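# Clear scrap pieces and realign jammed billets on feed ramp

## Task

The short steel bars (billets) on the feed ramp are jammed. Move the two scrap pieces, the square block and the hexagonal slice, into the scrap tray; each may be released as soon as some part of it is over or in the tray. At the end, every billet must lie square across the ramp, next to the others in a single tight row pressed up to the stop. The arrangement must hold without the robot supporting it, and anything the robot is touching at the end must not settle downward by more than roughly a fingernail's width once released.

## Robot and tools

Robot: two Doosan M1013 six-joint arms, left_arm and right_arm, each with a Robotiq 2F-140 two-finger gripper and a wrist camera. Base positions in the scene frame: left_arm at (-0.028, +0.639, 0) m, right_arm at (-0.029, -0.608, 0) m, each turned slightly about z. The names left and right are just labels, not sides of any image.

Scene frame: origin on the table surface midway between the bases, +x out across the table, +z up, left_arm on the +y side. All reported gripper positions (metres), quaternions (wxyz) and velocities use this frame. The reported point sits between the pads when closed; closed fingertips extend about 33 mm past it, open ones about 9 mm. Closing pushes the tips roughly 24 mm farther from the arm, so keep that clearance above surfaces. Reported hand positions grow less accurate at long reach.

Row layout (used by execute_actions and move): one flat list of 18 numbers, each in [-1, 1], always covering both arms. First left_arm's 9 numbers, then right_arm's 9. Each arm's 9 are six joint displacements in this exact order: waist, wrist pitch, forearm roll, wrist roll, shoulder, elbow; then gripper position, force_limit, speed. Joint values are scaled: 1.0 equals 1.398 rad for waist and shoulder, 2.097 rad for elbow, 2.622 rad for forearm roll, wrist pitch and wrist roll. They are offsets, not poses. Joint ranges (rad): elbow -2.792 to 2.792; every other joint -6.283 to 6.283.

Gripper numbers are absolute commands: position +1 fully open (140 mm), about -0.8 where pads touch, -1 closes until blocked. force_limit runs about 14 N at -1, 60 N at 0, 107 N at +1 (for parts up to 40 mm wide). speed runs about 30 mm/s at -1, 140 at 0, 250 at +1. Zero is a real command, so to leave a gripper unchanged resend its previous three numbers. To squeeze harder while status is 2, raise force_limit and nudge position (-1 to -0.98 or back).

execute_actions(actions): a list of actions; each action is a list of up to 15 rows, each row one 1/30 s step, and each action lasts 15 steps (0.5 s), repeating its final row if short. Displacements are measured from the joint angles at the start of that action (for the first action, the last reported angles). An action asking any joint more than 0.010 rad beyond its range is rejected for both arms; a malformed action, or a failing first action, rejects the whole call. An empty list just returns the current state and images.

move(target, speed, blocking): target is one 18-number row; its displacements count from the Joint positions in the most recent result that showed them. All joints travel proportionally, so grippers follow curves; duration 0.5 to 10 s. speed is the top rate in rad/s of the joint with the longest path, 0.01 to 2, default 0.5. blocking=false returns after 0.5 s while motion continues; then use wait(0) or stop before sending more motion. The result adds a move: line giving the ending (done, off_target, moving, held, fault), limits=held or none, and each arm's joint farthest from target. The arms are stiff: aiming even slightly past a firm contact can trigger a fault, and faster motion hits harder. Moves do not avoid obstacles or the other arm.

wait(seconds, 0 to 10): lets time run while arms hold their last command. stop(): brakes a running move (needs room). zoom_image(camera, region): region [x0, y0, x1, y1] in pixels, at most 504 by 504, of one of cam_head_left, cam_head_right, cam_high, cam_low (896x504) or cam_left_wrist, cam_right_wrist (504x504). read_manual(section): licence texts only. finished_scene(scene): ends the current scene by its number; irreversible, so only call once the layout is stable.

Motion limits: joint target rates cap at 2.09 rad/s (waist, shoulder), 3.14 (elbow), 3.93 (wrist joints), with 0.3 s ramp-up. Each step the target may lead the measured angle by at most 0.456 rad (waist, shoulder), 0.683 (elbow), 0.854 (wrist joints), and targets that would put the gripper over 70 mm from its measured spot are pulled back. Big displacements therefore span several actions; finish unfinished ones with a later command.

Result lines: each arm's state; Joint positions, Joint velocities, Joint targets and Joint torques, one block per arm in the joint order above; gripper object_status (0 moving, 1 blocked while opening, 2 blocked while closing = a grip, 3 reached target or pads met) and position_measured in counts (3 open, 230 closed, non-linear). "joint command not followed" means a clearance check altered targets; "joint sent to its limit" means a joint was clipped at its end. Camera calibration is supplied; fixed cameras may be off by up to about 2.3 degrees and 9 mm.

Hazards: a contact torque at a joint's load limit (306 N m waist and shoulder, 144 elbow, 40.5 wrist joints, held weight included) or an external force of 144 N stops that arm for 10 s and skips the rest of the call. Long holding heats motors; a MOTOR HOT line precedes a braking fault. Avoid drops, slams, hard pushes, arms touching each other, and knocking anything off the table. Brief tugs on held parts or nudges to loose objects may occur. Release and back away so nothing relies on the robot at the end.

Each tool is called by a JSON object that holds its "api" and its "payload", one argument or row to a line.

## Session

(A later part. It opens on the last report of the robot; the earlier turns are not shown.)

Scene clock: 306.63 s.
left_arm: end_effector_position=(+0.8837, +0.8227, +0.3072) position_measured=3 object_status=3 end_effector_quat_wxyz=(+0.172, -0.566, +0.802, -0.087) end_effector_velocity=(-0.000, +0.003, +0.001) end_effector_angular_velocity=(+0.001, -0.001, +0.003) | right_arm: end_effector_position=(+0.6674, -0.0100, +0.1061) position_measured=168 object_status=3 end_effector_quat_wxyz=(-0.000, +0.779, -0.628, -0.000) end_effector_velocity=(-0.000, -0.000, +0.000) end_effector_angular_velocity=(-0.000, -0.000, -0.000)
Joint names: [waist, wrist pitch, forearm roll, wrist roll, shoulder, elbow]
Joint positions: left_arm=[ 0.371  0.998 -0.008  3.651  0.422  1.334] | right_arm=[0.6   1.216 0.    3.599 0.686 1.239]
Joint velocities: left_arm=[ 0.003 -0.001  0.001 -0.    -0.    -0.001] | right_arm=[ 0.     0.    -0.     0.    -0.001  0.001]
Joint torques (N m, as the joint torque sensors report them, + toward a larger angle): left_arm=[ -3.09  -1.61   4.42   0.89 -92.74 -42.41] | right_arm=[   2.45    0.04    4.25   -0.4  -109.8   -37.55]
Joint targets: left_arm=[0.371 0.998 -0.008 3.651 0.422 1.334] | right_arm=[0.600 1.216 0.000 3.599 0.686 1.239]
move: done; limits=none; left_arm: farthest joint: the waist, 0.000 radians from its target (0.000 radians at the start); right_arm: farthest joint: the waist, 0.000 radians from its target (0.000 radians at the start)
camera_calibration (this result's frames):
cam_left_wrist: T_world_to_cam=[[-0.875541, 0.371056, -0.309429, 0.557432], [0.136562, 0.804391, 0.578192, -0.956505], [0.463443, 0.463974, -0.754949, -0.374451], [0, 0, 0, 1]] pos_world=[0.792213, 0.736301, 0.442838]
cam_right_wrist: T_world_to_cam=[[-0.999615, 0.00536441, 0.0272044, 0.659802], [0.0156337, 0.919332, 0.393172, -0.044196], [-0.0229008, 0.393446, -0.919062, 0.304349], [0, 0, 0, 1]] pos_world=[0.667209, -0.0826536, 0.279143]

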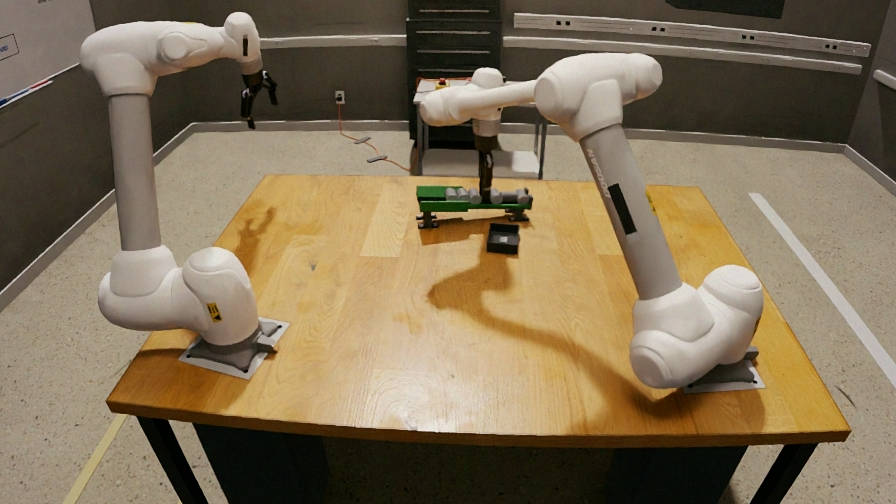

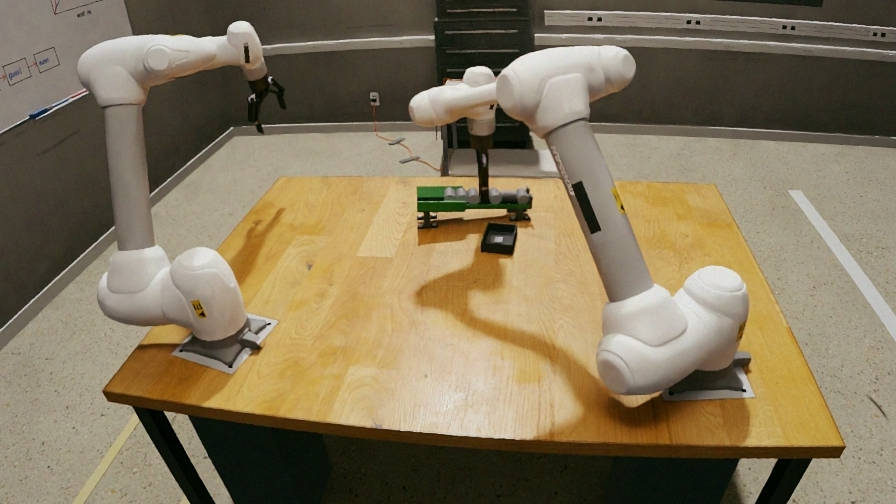

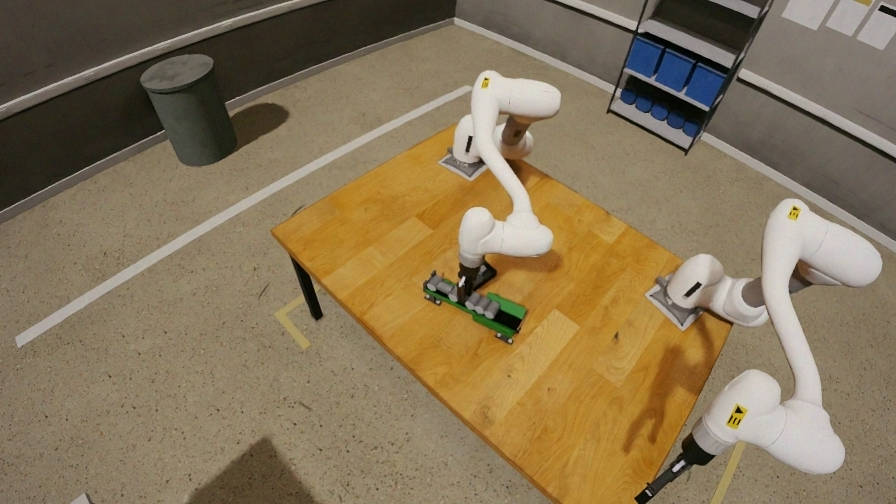

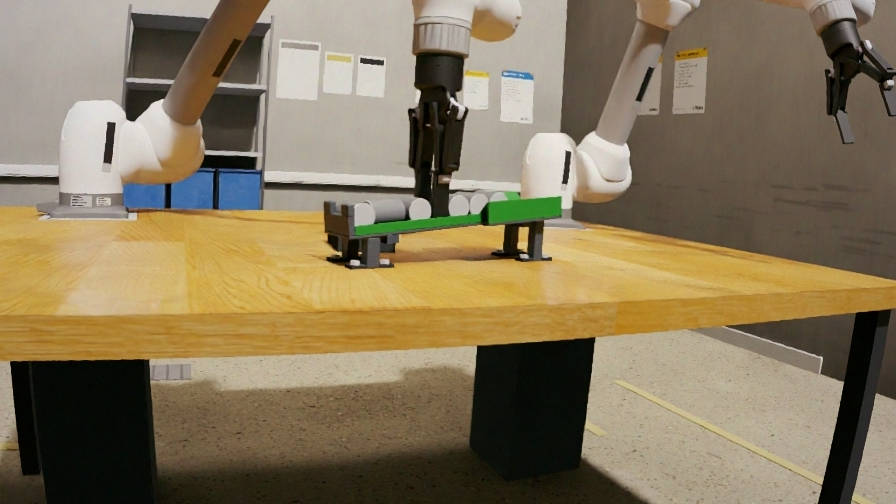

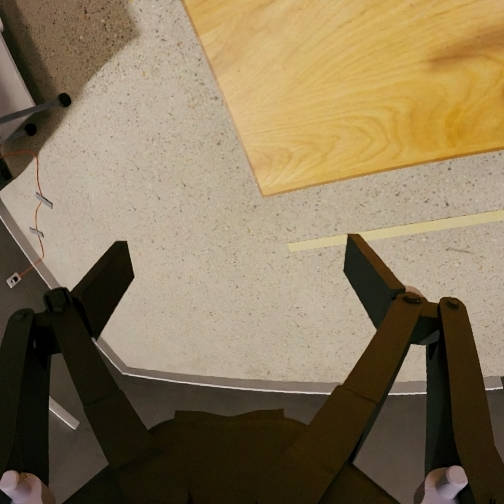

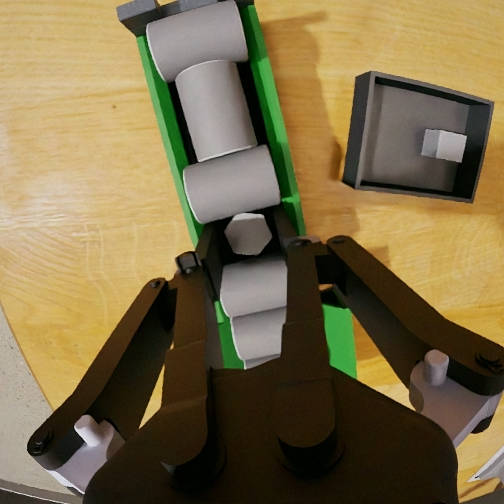

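{"api": "execute_actions", "payload": {
  "actions": [
    [[0,0,0,0,0,0,1,0,0, 0,0,0,0,0,0,-1,0.3,-0.5]]
  ]
}}

Scene clock: 392.87 s.
left_arm: end_effector_position=(+0.8837, +0.8227, +0.3072) position_measured=3 object_status=3 end_effector_quat_wxyz=(+0.172, -0.566, +0.802, -0.087) end_effector_velocity=(+0.000, -0.000, -0.000) end_effector_angular_velocity=(-0.000, -0.000, -0.000) | right_arm: end_effector_position=(+0.6674, -0.0100, +0.1061) position_measured=190 object_status=0 end_effector_quat_wxyz=(-0.000, +0.779, -0.628, -0.000) end_effector_velocity=(-0.001, +0.000, -0.001) end_effector_angular_velocity=(+0.000, +0.001, -0.001)
Joint names: [waist, wrist pitch, forearm roll, wrist roll, shoulder, elbow]
Joint positions: left_arm=[ 0.371  0.998 -0.008  3.651  0.422  1.334] | right_arm=[0.6   1.216 0.    3.599 0.686 1.239]
Joint velocities: left_arm=[-0.    -0.001 -0.    -0.     0.     0.   ] | right_arm=[ 0.    -0.001  0.001  0.001 -0.     0.001]
Joint torques (N m, as the joint torque sensors report them, + toward a larger angle): left_arm=[ -1.72  -1.55   4.62   0.9  -90.88 -42.03] | right_arm=[  2.39  -0.69   4.5   -0.25 -92.73 -28.97]
Joint targets: left_arm=[0.371 0.998 -0.008 3.651 0.422 1.334] | right_arm=[0.600 1.216 0.000 3.599 0.686 1.239]
camera_calibration (this result's frames):
cam_left_wrist: T_world_to_cam=[[-0.875541, 0.371056, -0.309428, 0.557432], [0.136562, 0.804391, 0.578192, -0.956505], [0.463443, 0.463974, -0.754949, -0.37445], [0, 0, 0, 1]] pos_world=[0.792213, 0.736301, 0.442837]
cam_right_wrist: T_world_to_cam=[[-0.999615, 0.00537744, 0.0272248, 0.659799], [0.0156544, 0.919319, 0.393201, -0.0442234], [-0.0229138, 0.393475, -0.91905, 0.304342], [0, 0, 0, 1]] pos_world=[0.667211, -0.0826439, 0.279132]

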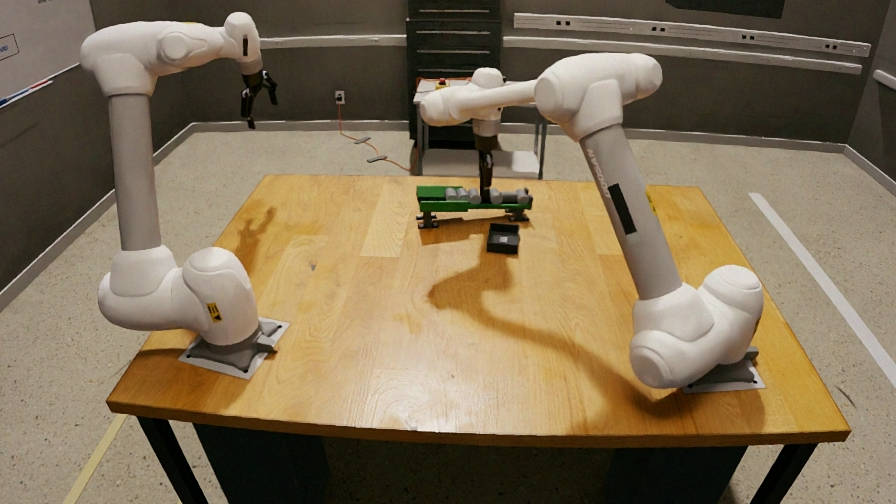

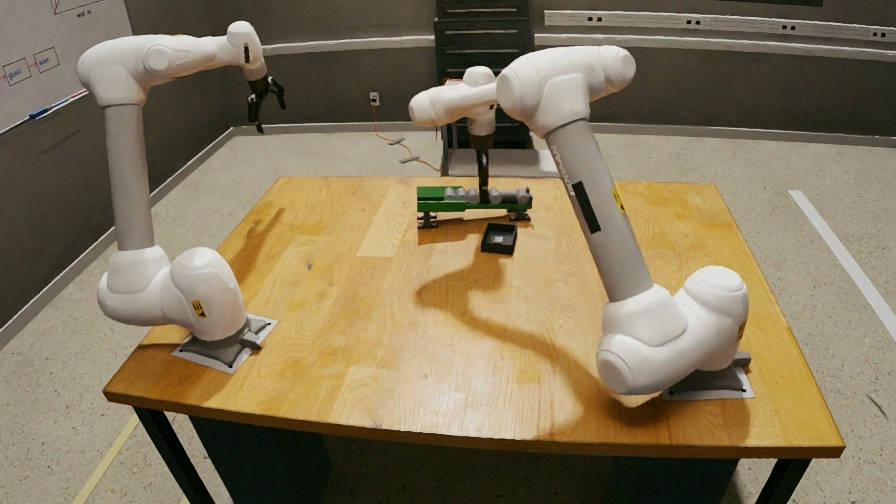

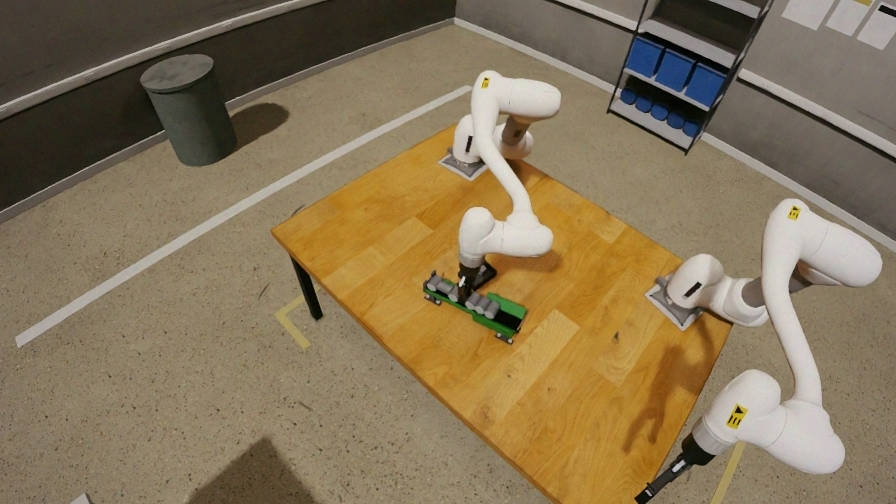

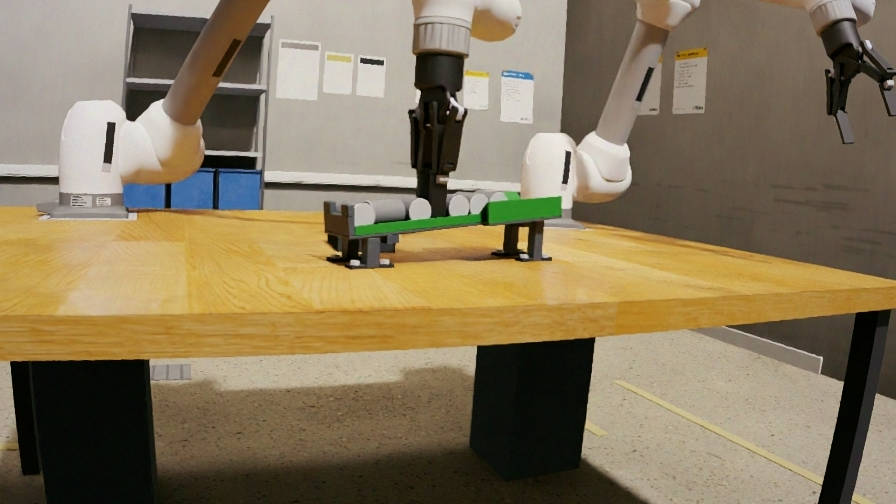

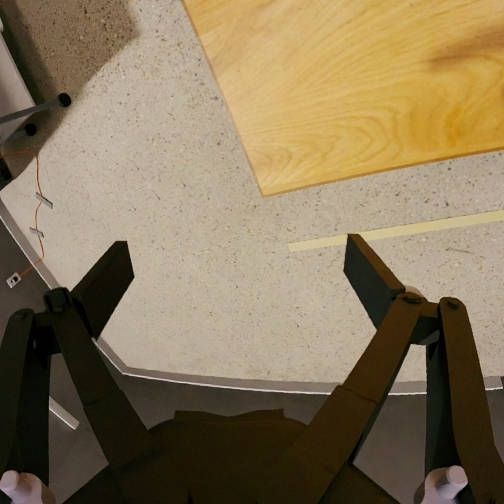

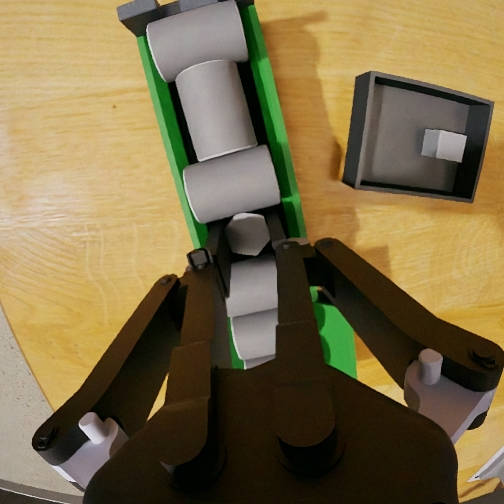

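{"api": "move", "payload": {
  "target": [0,0,0,0,0,0,1,0,0, 0.00212,0.03733,0,0.00113,-0.02199,-0.03202,-1,0.3,-0.5],
  "speed": 0.11
}}

Scene clock: 429.37 s.
left_arm: end_effector_position=(+0.8837, +0.8227, +0.3072) position_measured=3 object_status=3 end_effector_quat_wxyz=(+0.172, -0.566, +0.802, -0.087) end_effector_velocity=(-0.001, -0.001, -0.001) end_effector_angular_velocity=(-0.000, +0.001, -0.001) | right_arm: end_effector_position=(+0.6669, -0.0070, +0.1701) position_measured=190 object_status=2 end_effector_quat_wxyz=(-0.000, +0.779, -0.628, -0.000) end_effector_velocity=(-0.001, -0.000, +0.001) end_effector_angular_velocity=(-0.000, +0.001, -0.000)
Joint names: [waist, wrist pitch, forearm roll, wrist roll, shoulder, elbow]
Joint positions: left_arm=[ 0.371  0.998 -0.008  3.651  0.422  1.334] | right_arm=[0.603 1.314 0.    3.602 0.655 1.172]
Joint velocities: left_arm=[-0.001  0.    -0.     0.    -0.     0.001] | right_arm=[ 0.     0.001  0.     0.    -0.002  0.001]
Joint torques (N m, as the joint torque sensors report them, + toward a larger angle): left_arm=[ -2.67  -1.5    4.4    0.86 -90.72 -42.57] | right_arm=[   2.01    0.03    4.41   -0.52 -108.32  -39.  ]
Joint targets: left_arm=[0.371 0.998 -0.008 3.651 0.422 1.334] | right_arm=[0.603 1.314 0.000 3.602 0.655 1.172]
move: done; limits=none; left_arm: farthest joint: the waist, 0.000 radians from its target (0.000 radians at the start); right_arm: farthest joint: the waist, 0.000 radians from its target (0.003 radians at the start)
camera_calibration (this result's frames):
cam_left_wrist: T_world_to_cam=[[-0.875541, 0.371056, -0.309428, 0.557431], [0.136562, 0.804391, 0.578192, -0.956505], [0.463443, 0.463974, -0.754949, -0.37445], [0, 0, 0, 1]] pos_world=[0.792213, 0.736301, 0.442837]
cam_right_wrist: T_world_to_cam=[[-0.999616, 0.00532515, 0.0271981, 0.657452], [0.0155944, 0.919344, 0.393145, -0.0720533], [-0.0229109, 0.393418, -0.919074, 0.361955], [0, 0, 0, 1]] pos_world=[0.666616, -0.0796589, 0.34311]

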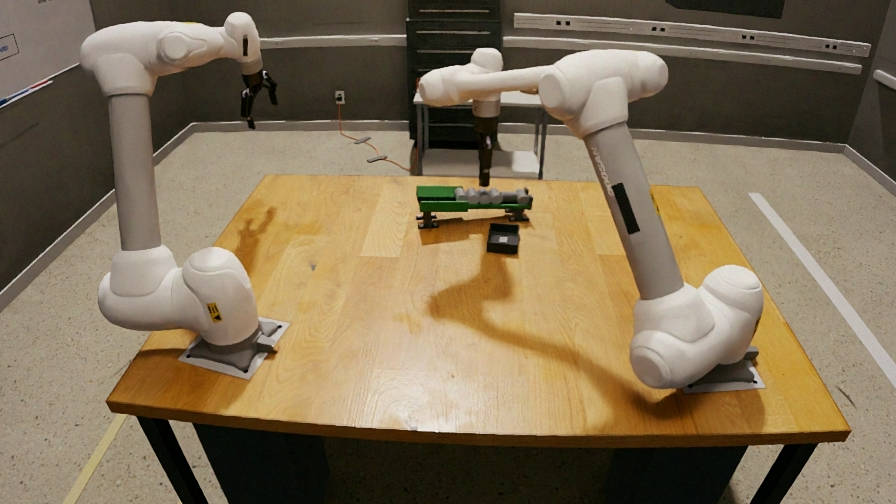

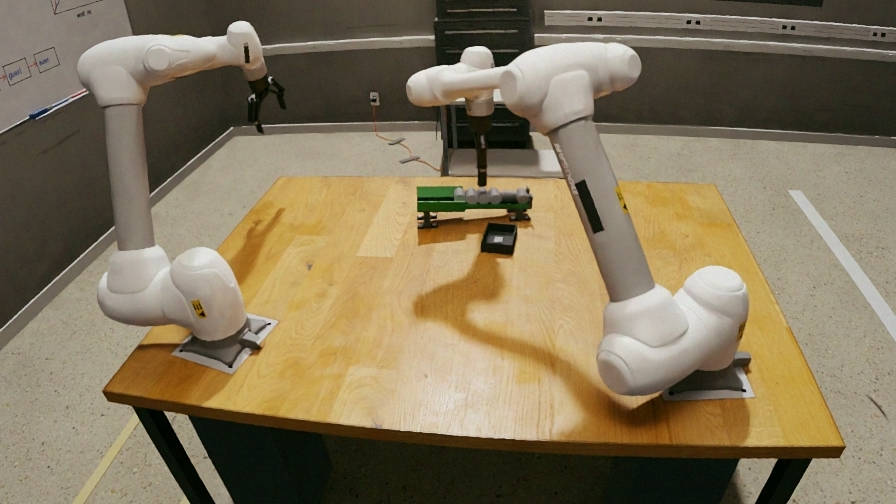

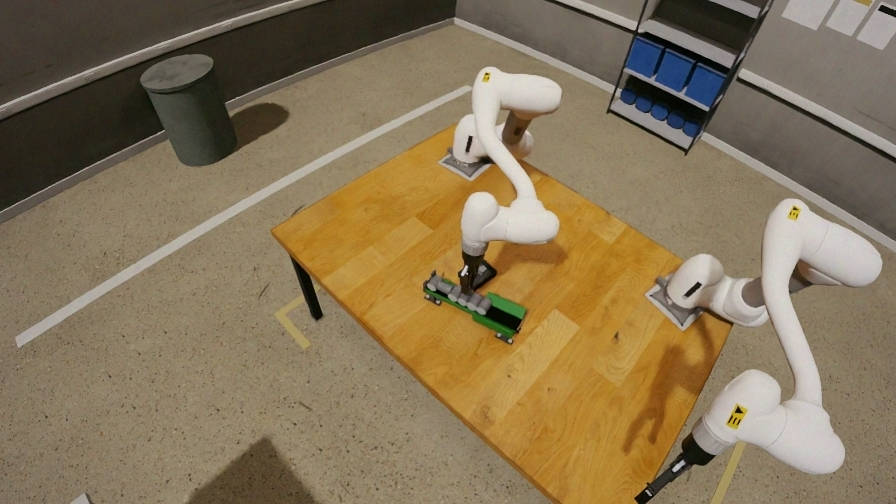

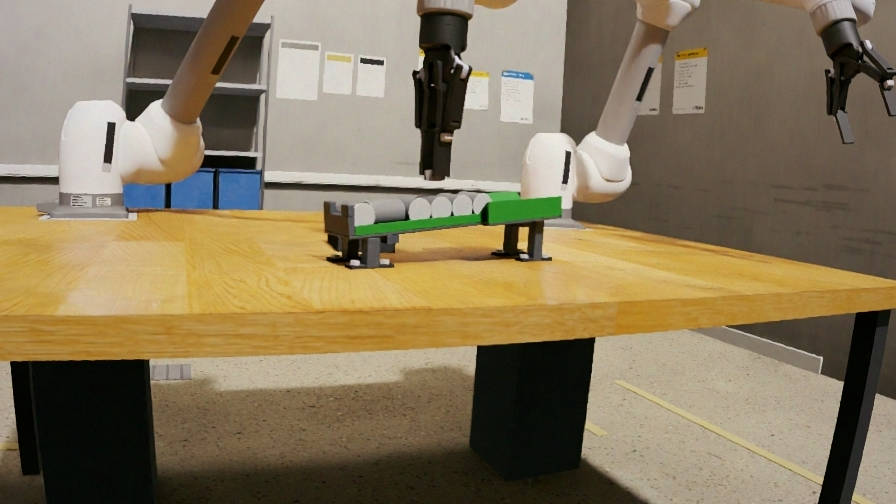

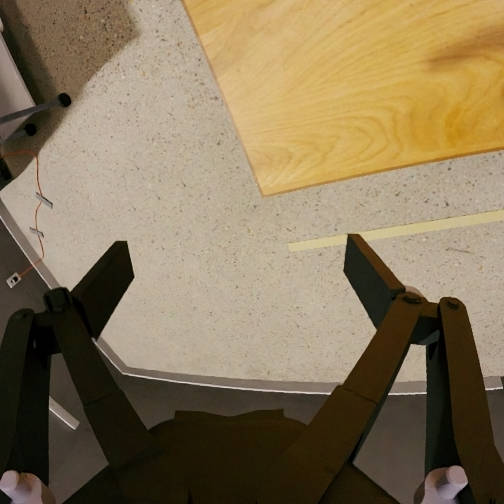

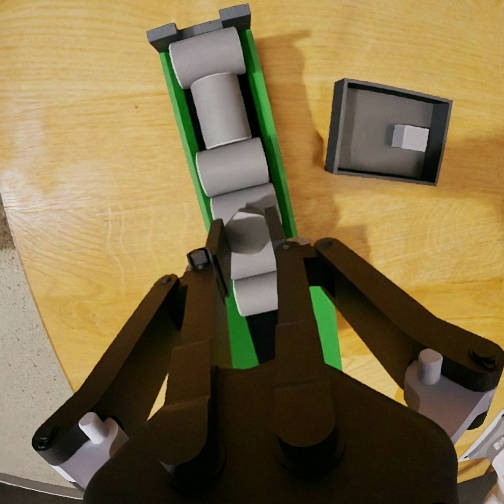

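{"api": "zoom_image", "payload": {
  "camera": "cam_low",
  "region": [390, 140, 500, 240]
}}

Region (390, 140, 500, 240) of cam_low's 896x504 image, scaled by 4.582, with more detail than that image has; it fills the top 458 rows of this view, and the rest is white.

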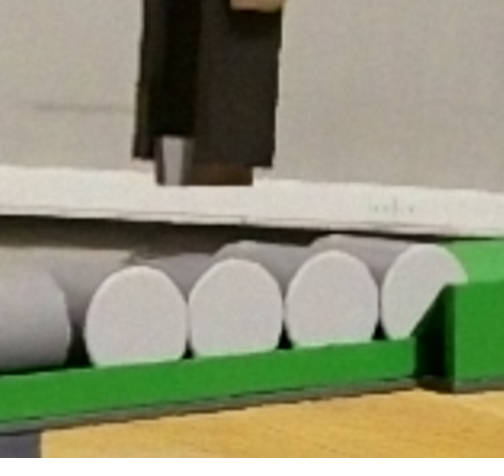

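{"api": "move", "payload": {
  "target": [0,0,0,0,0,0,1,0,0, 0.0248,-0.08854,0,0.12192,-0.13116,0.19815,-1,0.3,-0.5],
  "speed": 0.55
}}

Scene clock: 466.20 s.
left_arm: end_effector_position=(+0.8837, +0.8227, +0.3072) position_measured=3 object_status=3 end_effector_quat_wxyz=(+0.172, -0.566, +0.802, -0.087) end_effector_velocity=(+0.001, -0.000, +0.001) end_effector_angular_velocity=(+0.000, -0.003, -0.000) | right_arm: end_effector_position=(+0.5370, -0.0764, +0.1101) position_measured=190 object_status=2 end_effector_quat_wxyz=(+0.000, -0.682, +0.732, +0.000) end_effector_velocity=(+0.000, +0.001, +0.001) end_effector_angular_velocity=(+0.002, -0.001, -0.000)
Joint names: [waist, wrist pitch, forearm roll, wrist roll, shoulder, elbow]
Joint positions: left_arm=[ 0.371  0.998 -0.008  3.651  0.422  1.334] | right_arm=[0.638 1.082 0.    3.921 0.472 1.587]
Joint velocities: left_arm=[-0.    -0.001  0.    -0.     0.    -0.002] | right_arm=[ 0.    -0.001  0.001  0.    -0.001  0.   ]
Joint torques (N m, as the joint torque sensors report them, + toward a larger angle): left_arm=[ -2.11  -1.58   4.49   0.88 -91.79 -42.5 ] | right_arm=[  1.85   0.1    4.07  -0.42 -88.3  -35.44]
Joint targets: left_arm=[0.371 0.998 -0.008 3.651 0.422 1.334] | right_arm=[0.638 1.082 0.000 3.921 0.472 1.588]
move: done; limits=none; left_arm: farthest joint: the waist, 0.000 radians from its target (0.000 radians at the start); right_arm: farthest joint: the waist, 0.000 radians from its target (0.035 radians at the start)
camera_calibration (this result's frames):
cam_right_wrist: T_world_to_cam=[[-0.957769, 0.286226, 0.0274427, 0.528636], [0.273596, 0.877807, 0.393193, -0.124398], [0.0884529, 0.384097, -0.919046, 0.27062], [0, 0, 0, 1]] pos_world=[0.516408, -0.146056, 0.283117]

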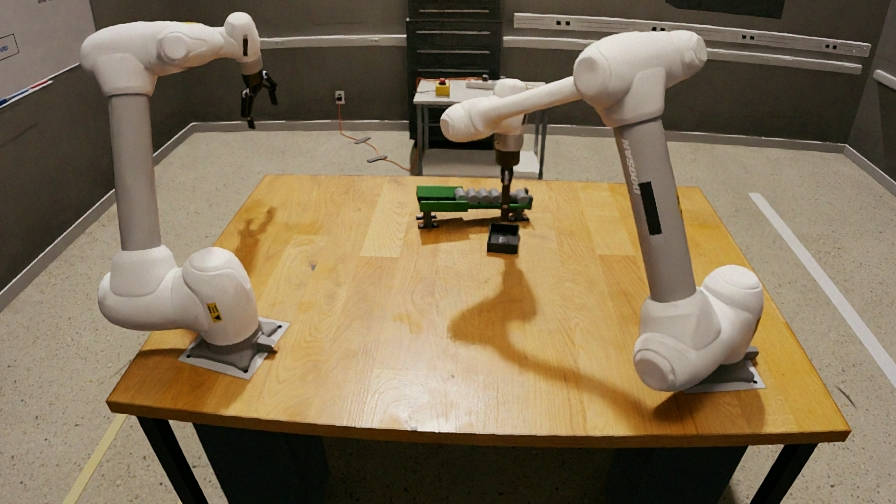

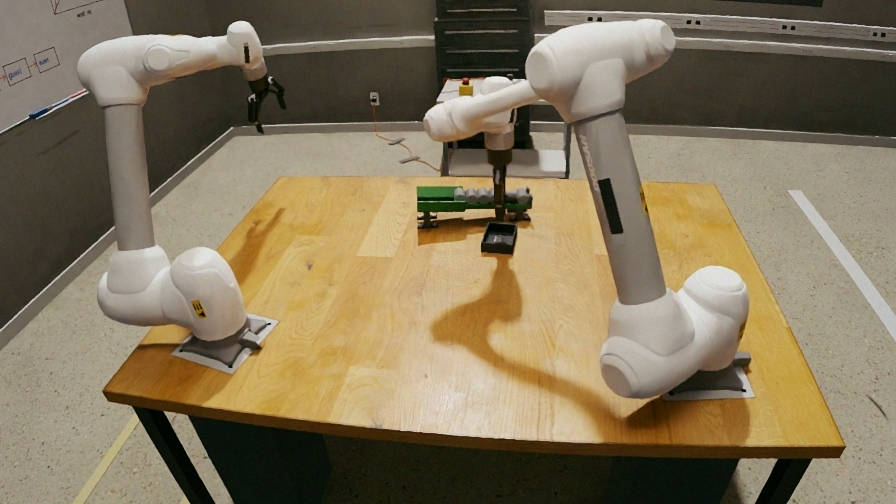

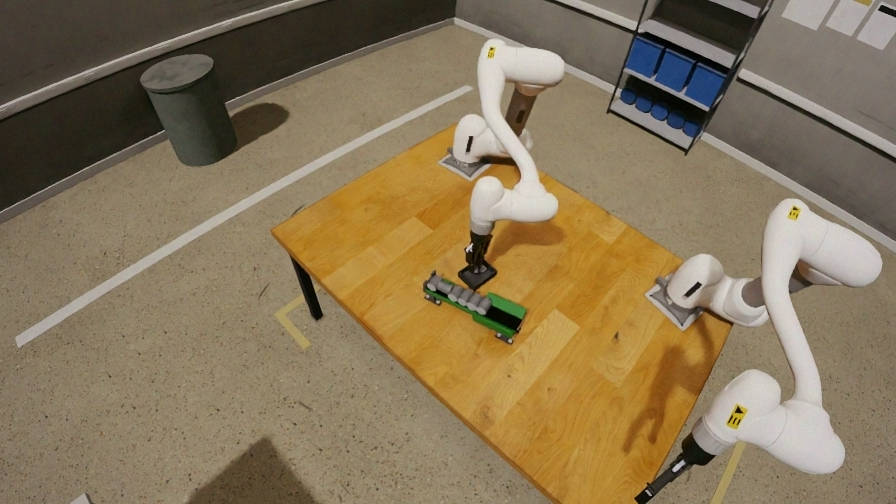

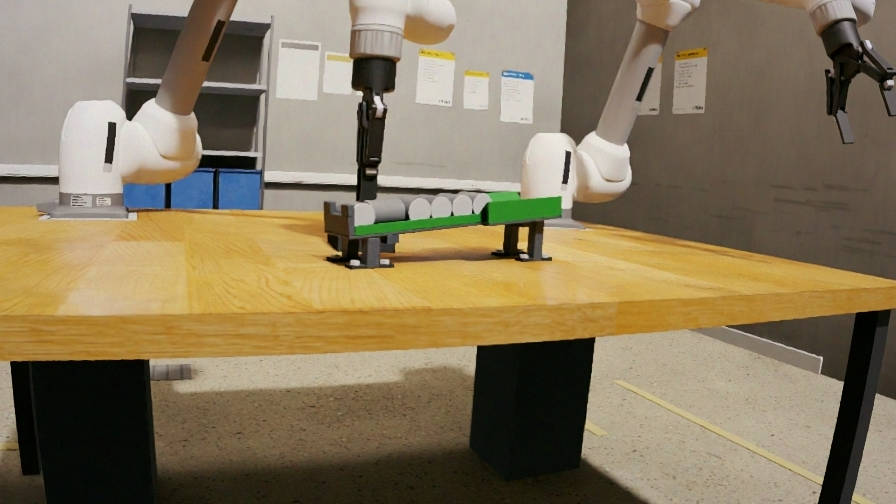

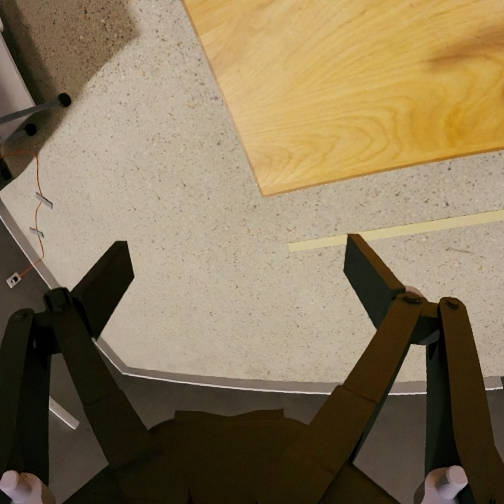

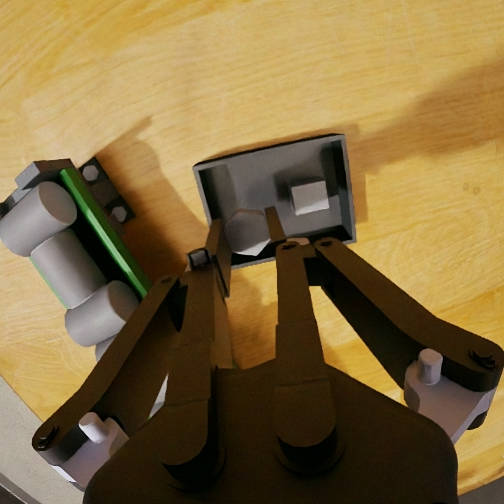

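{"api": "zoom_image", "payload": {
  "camera": "cam_right_wrist",
  "region": [185, 120, 365, 280]
}}

Region (185, 120, 365, 280) of cam_right_wrist's 504x504 image, scaled by 2.800, with more detail than that image has.

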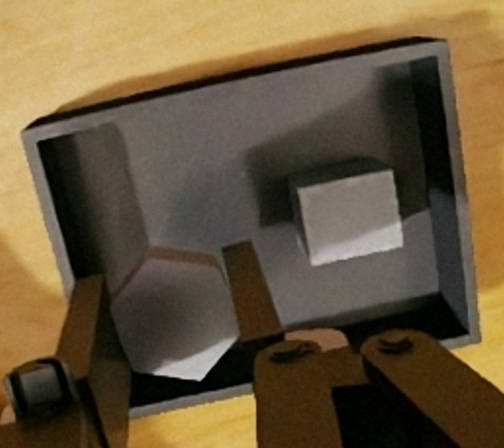

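{"api": "move", "payload": {
  "target": [0,0,0,0,0,0,1,0,0, 0.00117,-0.03355,0,0,0.02375,0.02611,-1,0.3,-0.5],
  "speed": 0.14
}}

Scene clock: 493.60 s.
left_arm: end_effector_position=(+0.8837, +0.8227, +0.3072) position_measured=3 object_status=3 end_effector_quat_wxyz=(+0.172, -0.566, +0.802, -0.087) end_effector_velocity=(-0.001, +0.002, -0.000) end_effector_angular_velocity=(+0.001, +0.001, +0.002) | right_arm: end_effector_position=(+0.5311, -0.0799, +0.0581) position_measured=190 object_status=2 end_effector_quat_wxyz=(+0.000, -0.682, +0.731, +0.000) end_effector_velocity=(-0.002, -0.001, -0.001) end_effector_angular_velocity=(-0.002, +0.004, +0.000)
Joint names: [waist, wrist pitch, forearm roll, wrist roll, shoulder, elbow]
Joint positions: left_arm=[ 0.371  0.998 -0.008  3.651  0.422  1.334] | right_arm=[0.639 0.994 0.    3.921 0.505 1.642]
Joint velocities: left_arm=[ 0.002  0.     0.001 -0.    -0.     0.001] | right_arm=[ 0.     0.002  0.002 -0.001  0.     0.002]
Joint torques (N m, as the joint torque sensors report them, + toward a larger angle): left_arm=[ -2.94  -1.46   4.44   1.07 -92.36 -42.11] | right_arm=[  2.29  -0.03   3.75  -0.4  -90.08 -34.26]
Joint targets: left_arm=[0.371 0.998 -0.008 3.651 0.422 1.334] | right_arm=[0.639 0.994 0.000 3.921 0.505 1.642]
move: done; limits=none; left_arm: farthest joint: the waist, 0.000 radians from its target (0.000 radians at the start); right_arm: farthest joint: the waist, 0.000 radians from its target (0.002 radians at the start)
camera_calibration (this result's frames):
cam_right_wrist: T_world_to_cam=[[-0.958244, 0.284642, 0.0273319, 0.525488], [0.272103, 0.878279, 0.393173, -0.0984266], [0.0879085, 0.384193, -0.919058, 0.225022], [0, 0, 0, 1]] pos_world=[0.510547, -0.149582, 0.231145]

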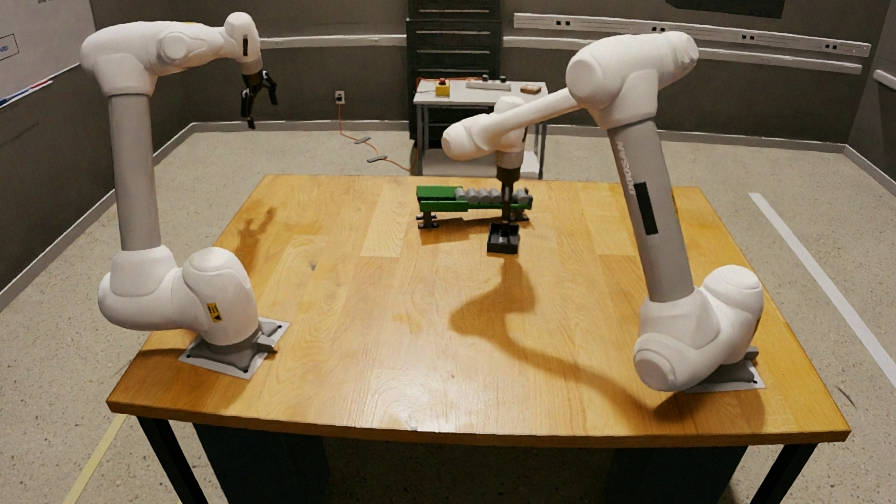

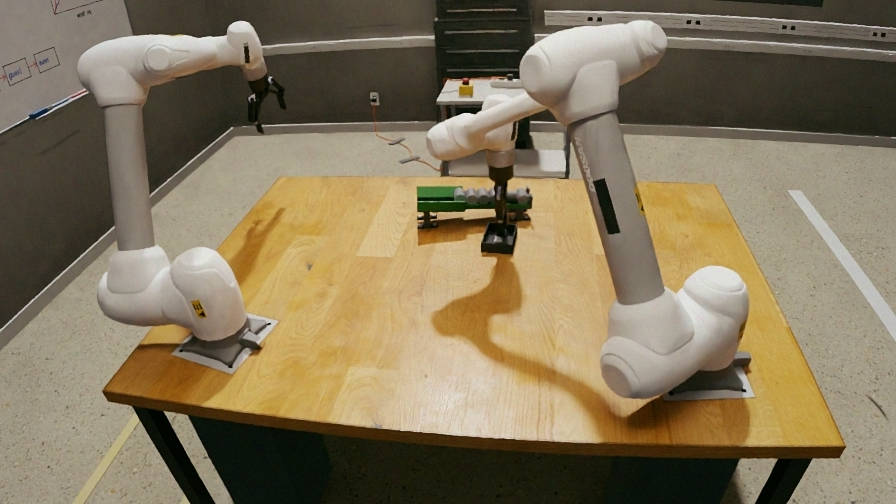

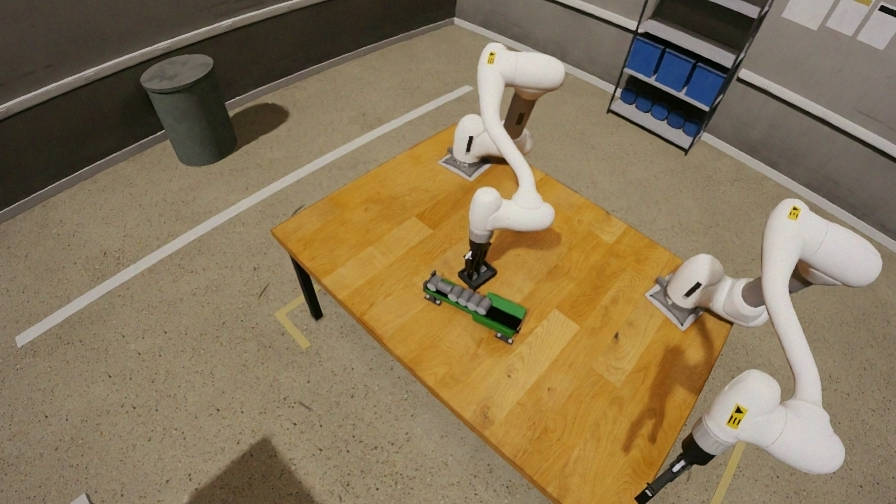

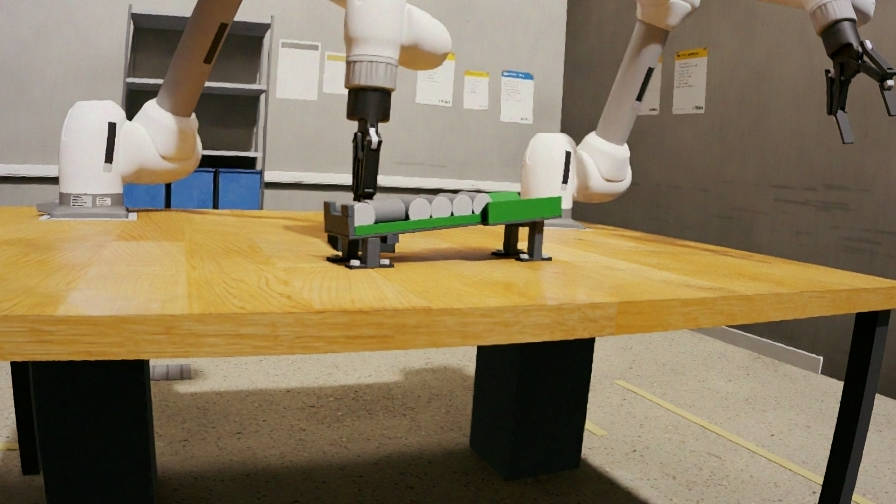

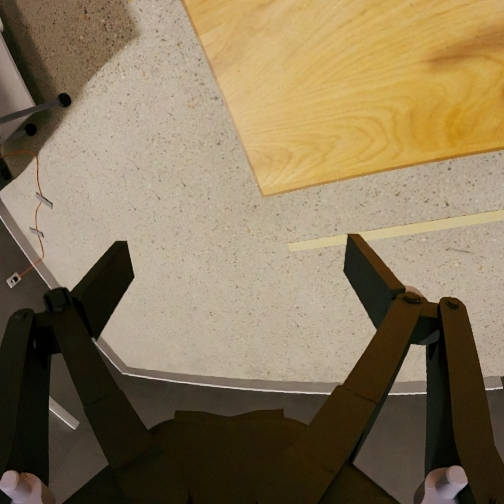

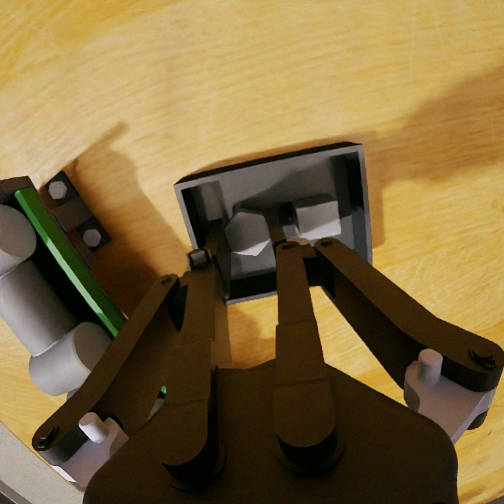

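{"api": "execute_actions", "payload": {
  "actions": [
    [[0,0,0,0,0,0,1,0,0, 0,0,0,0,0,0,-0.355,0.3,0.2]]
  ]
}}

Scene clock: 512.43 s.
left_arm: end_effector_position=(+0.8837, +0.8227, +0.3072) position_measured=3 object_status=3 end_effector_quat_wxyz=(+0.172, -0.566, +0.802, -0.087) end_effector_velocity=(+0.000, -0.000, +0.000) end_effector_angular_velocity=(+0.002, -0.001, -0.001) | right_arm: end_effector_position=(+0.5310, -0.0799, +0.0581) position_measured=174 object_status=3 end_effector_quat_wxyz=(+0.000, -0.682, +0.731, +0.000) end_effector_velocity=(-0.001, -0.001, -0.001) end_effector_angular_velocity=(-0.003, +0.003, +0.000)
Joint names: [waist, wrist pitch, forearm roll, wrist roll, shoulder, elbow]
Joint positions: left_arm=[ 0.371  0.998 -0.008  3.651  0.422  1.334] | right_arm=[0.639 0.994 0.    3.921 0.505 1.642]
Joint velocities: left_arm=[-0.001 -0.001  0.002  0.    -0.     0.   ] | right_arm=[ 0.     0.001 -0.    -0.     0.001  0.002]
Joint torques (N m, as the joint torque sensors report them, + toward a larger angle): left_arm=[ -2.01  -1.43   4.5    0.76 -92.33 -42.29] | right_arm=[  1.59   0.04   3.97  -0.47 -89.37 -33.4 ]
Joint targets: left_arm=[0.371 0.998 -0.008 3.651 0.422 1.334] | right_arm=[0.639 0.994 0.000 3.921 0.505 1.642]
camera_calibration (this result's frames):
cam_left_wrist: T_world_to_cam=[[-0.875541, 0.371056, -0.309429, 0.557432], [0.136562, 0.804391, 0.578192, -0.956505], [0.463443, 0.463974, -0.754949, -0.374451], [0, 0, 0, 1]] pos_world=[0.792212, 0.736301, 0.442837]
cam_right_wrist: T_world_to_cam=[[-0.958225, 0.284696, 0.0274348, 0.525441], [0.272192, 0.878251, 0.393175, -0.098458], [0.0878409, 0.384218, -0.919054, 0.225024], [0, 0, 0, 1]] pos_world=[0.510524, -0.149579, 0.231105]

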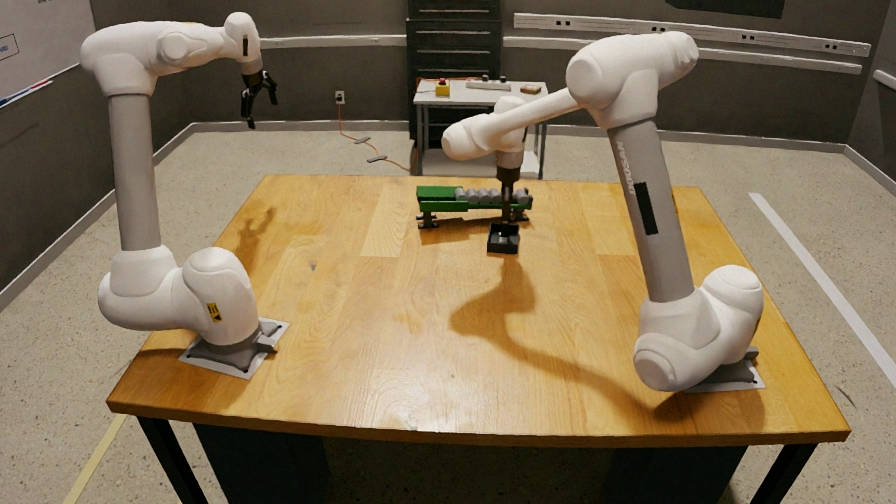

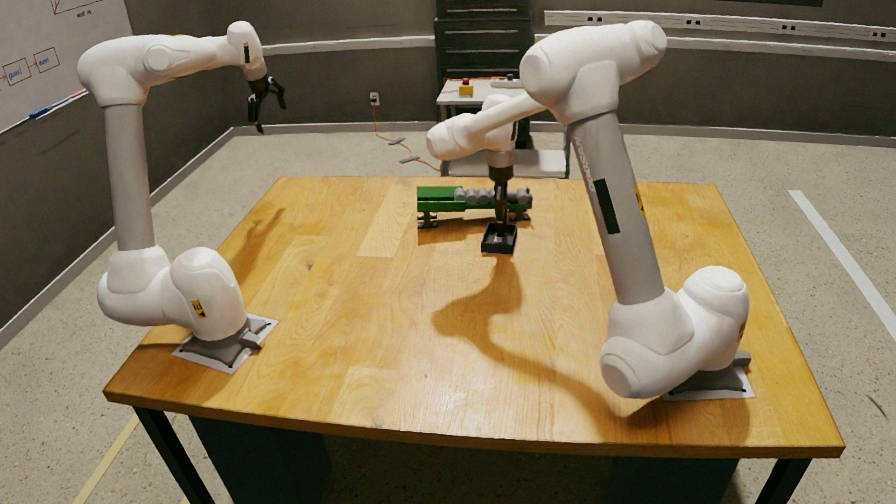

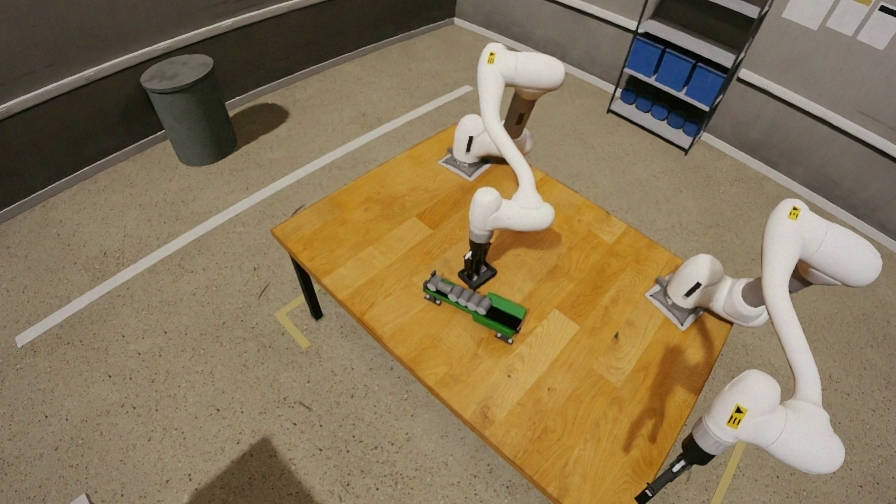

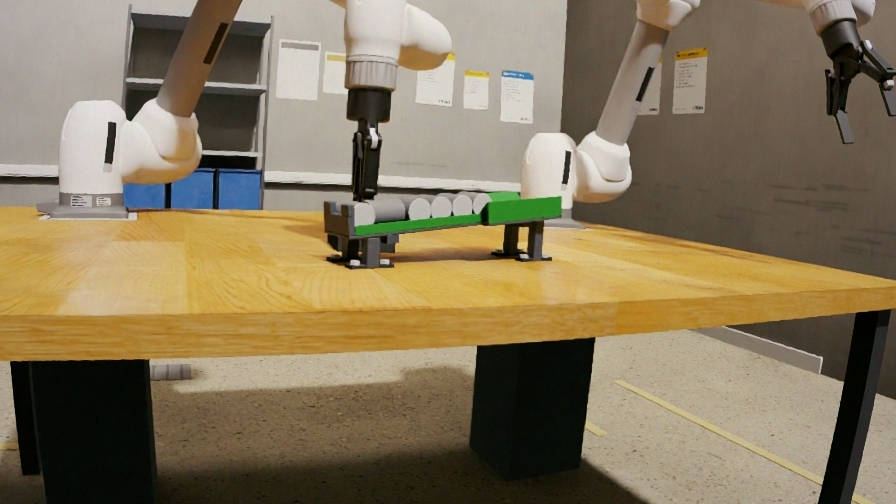

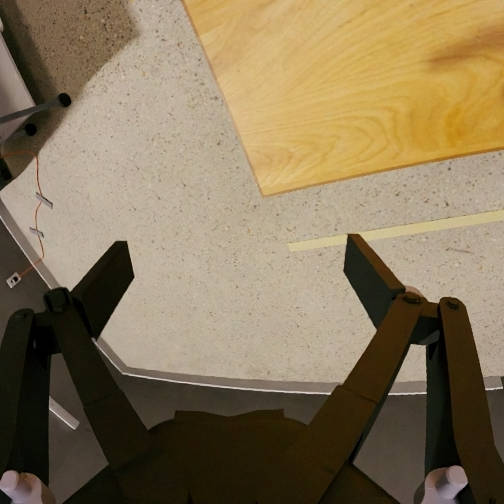

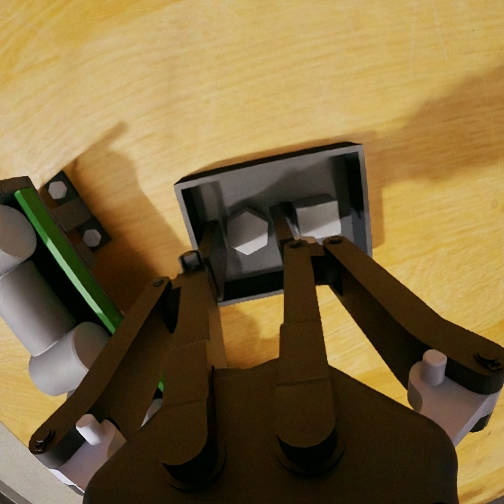

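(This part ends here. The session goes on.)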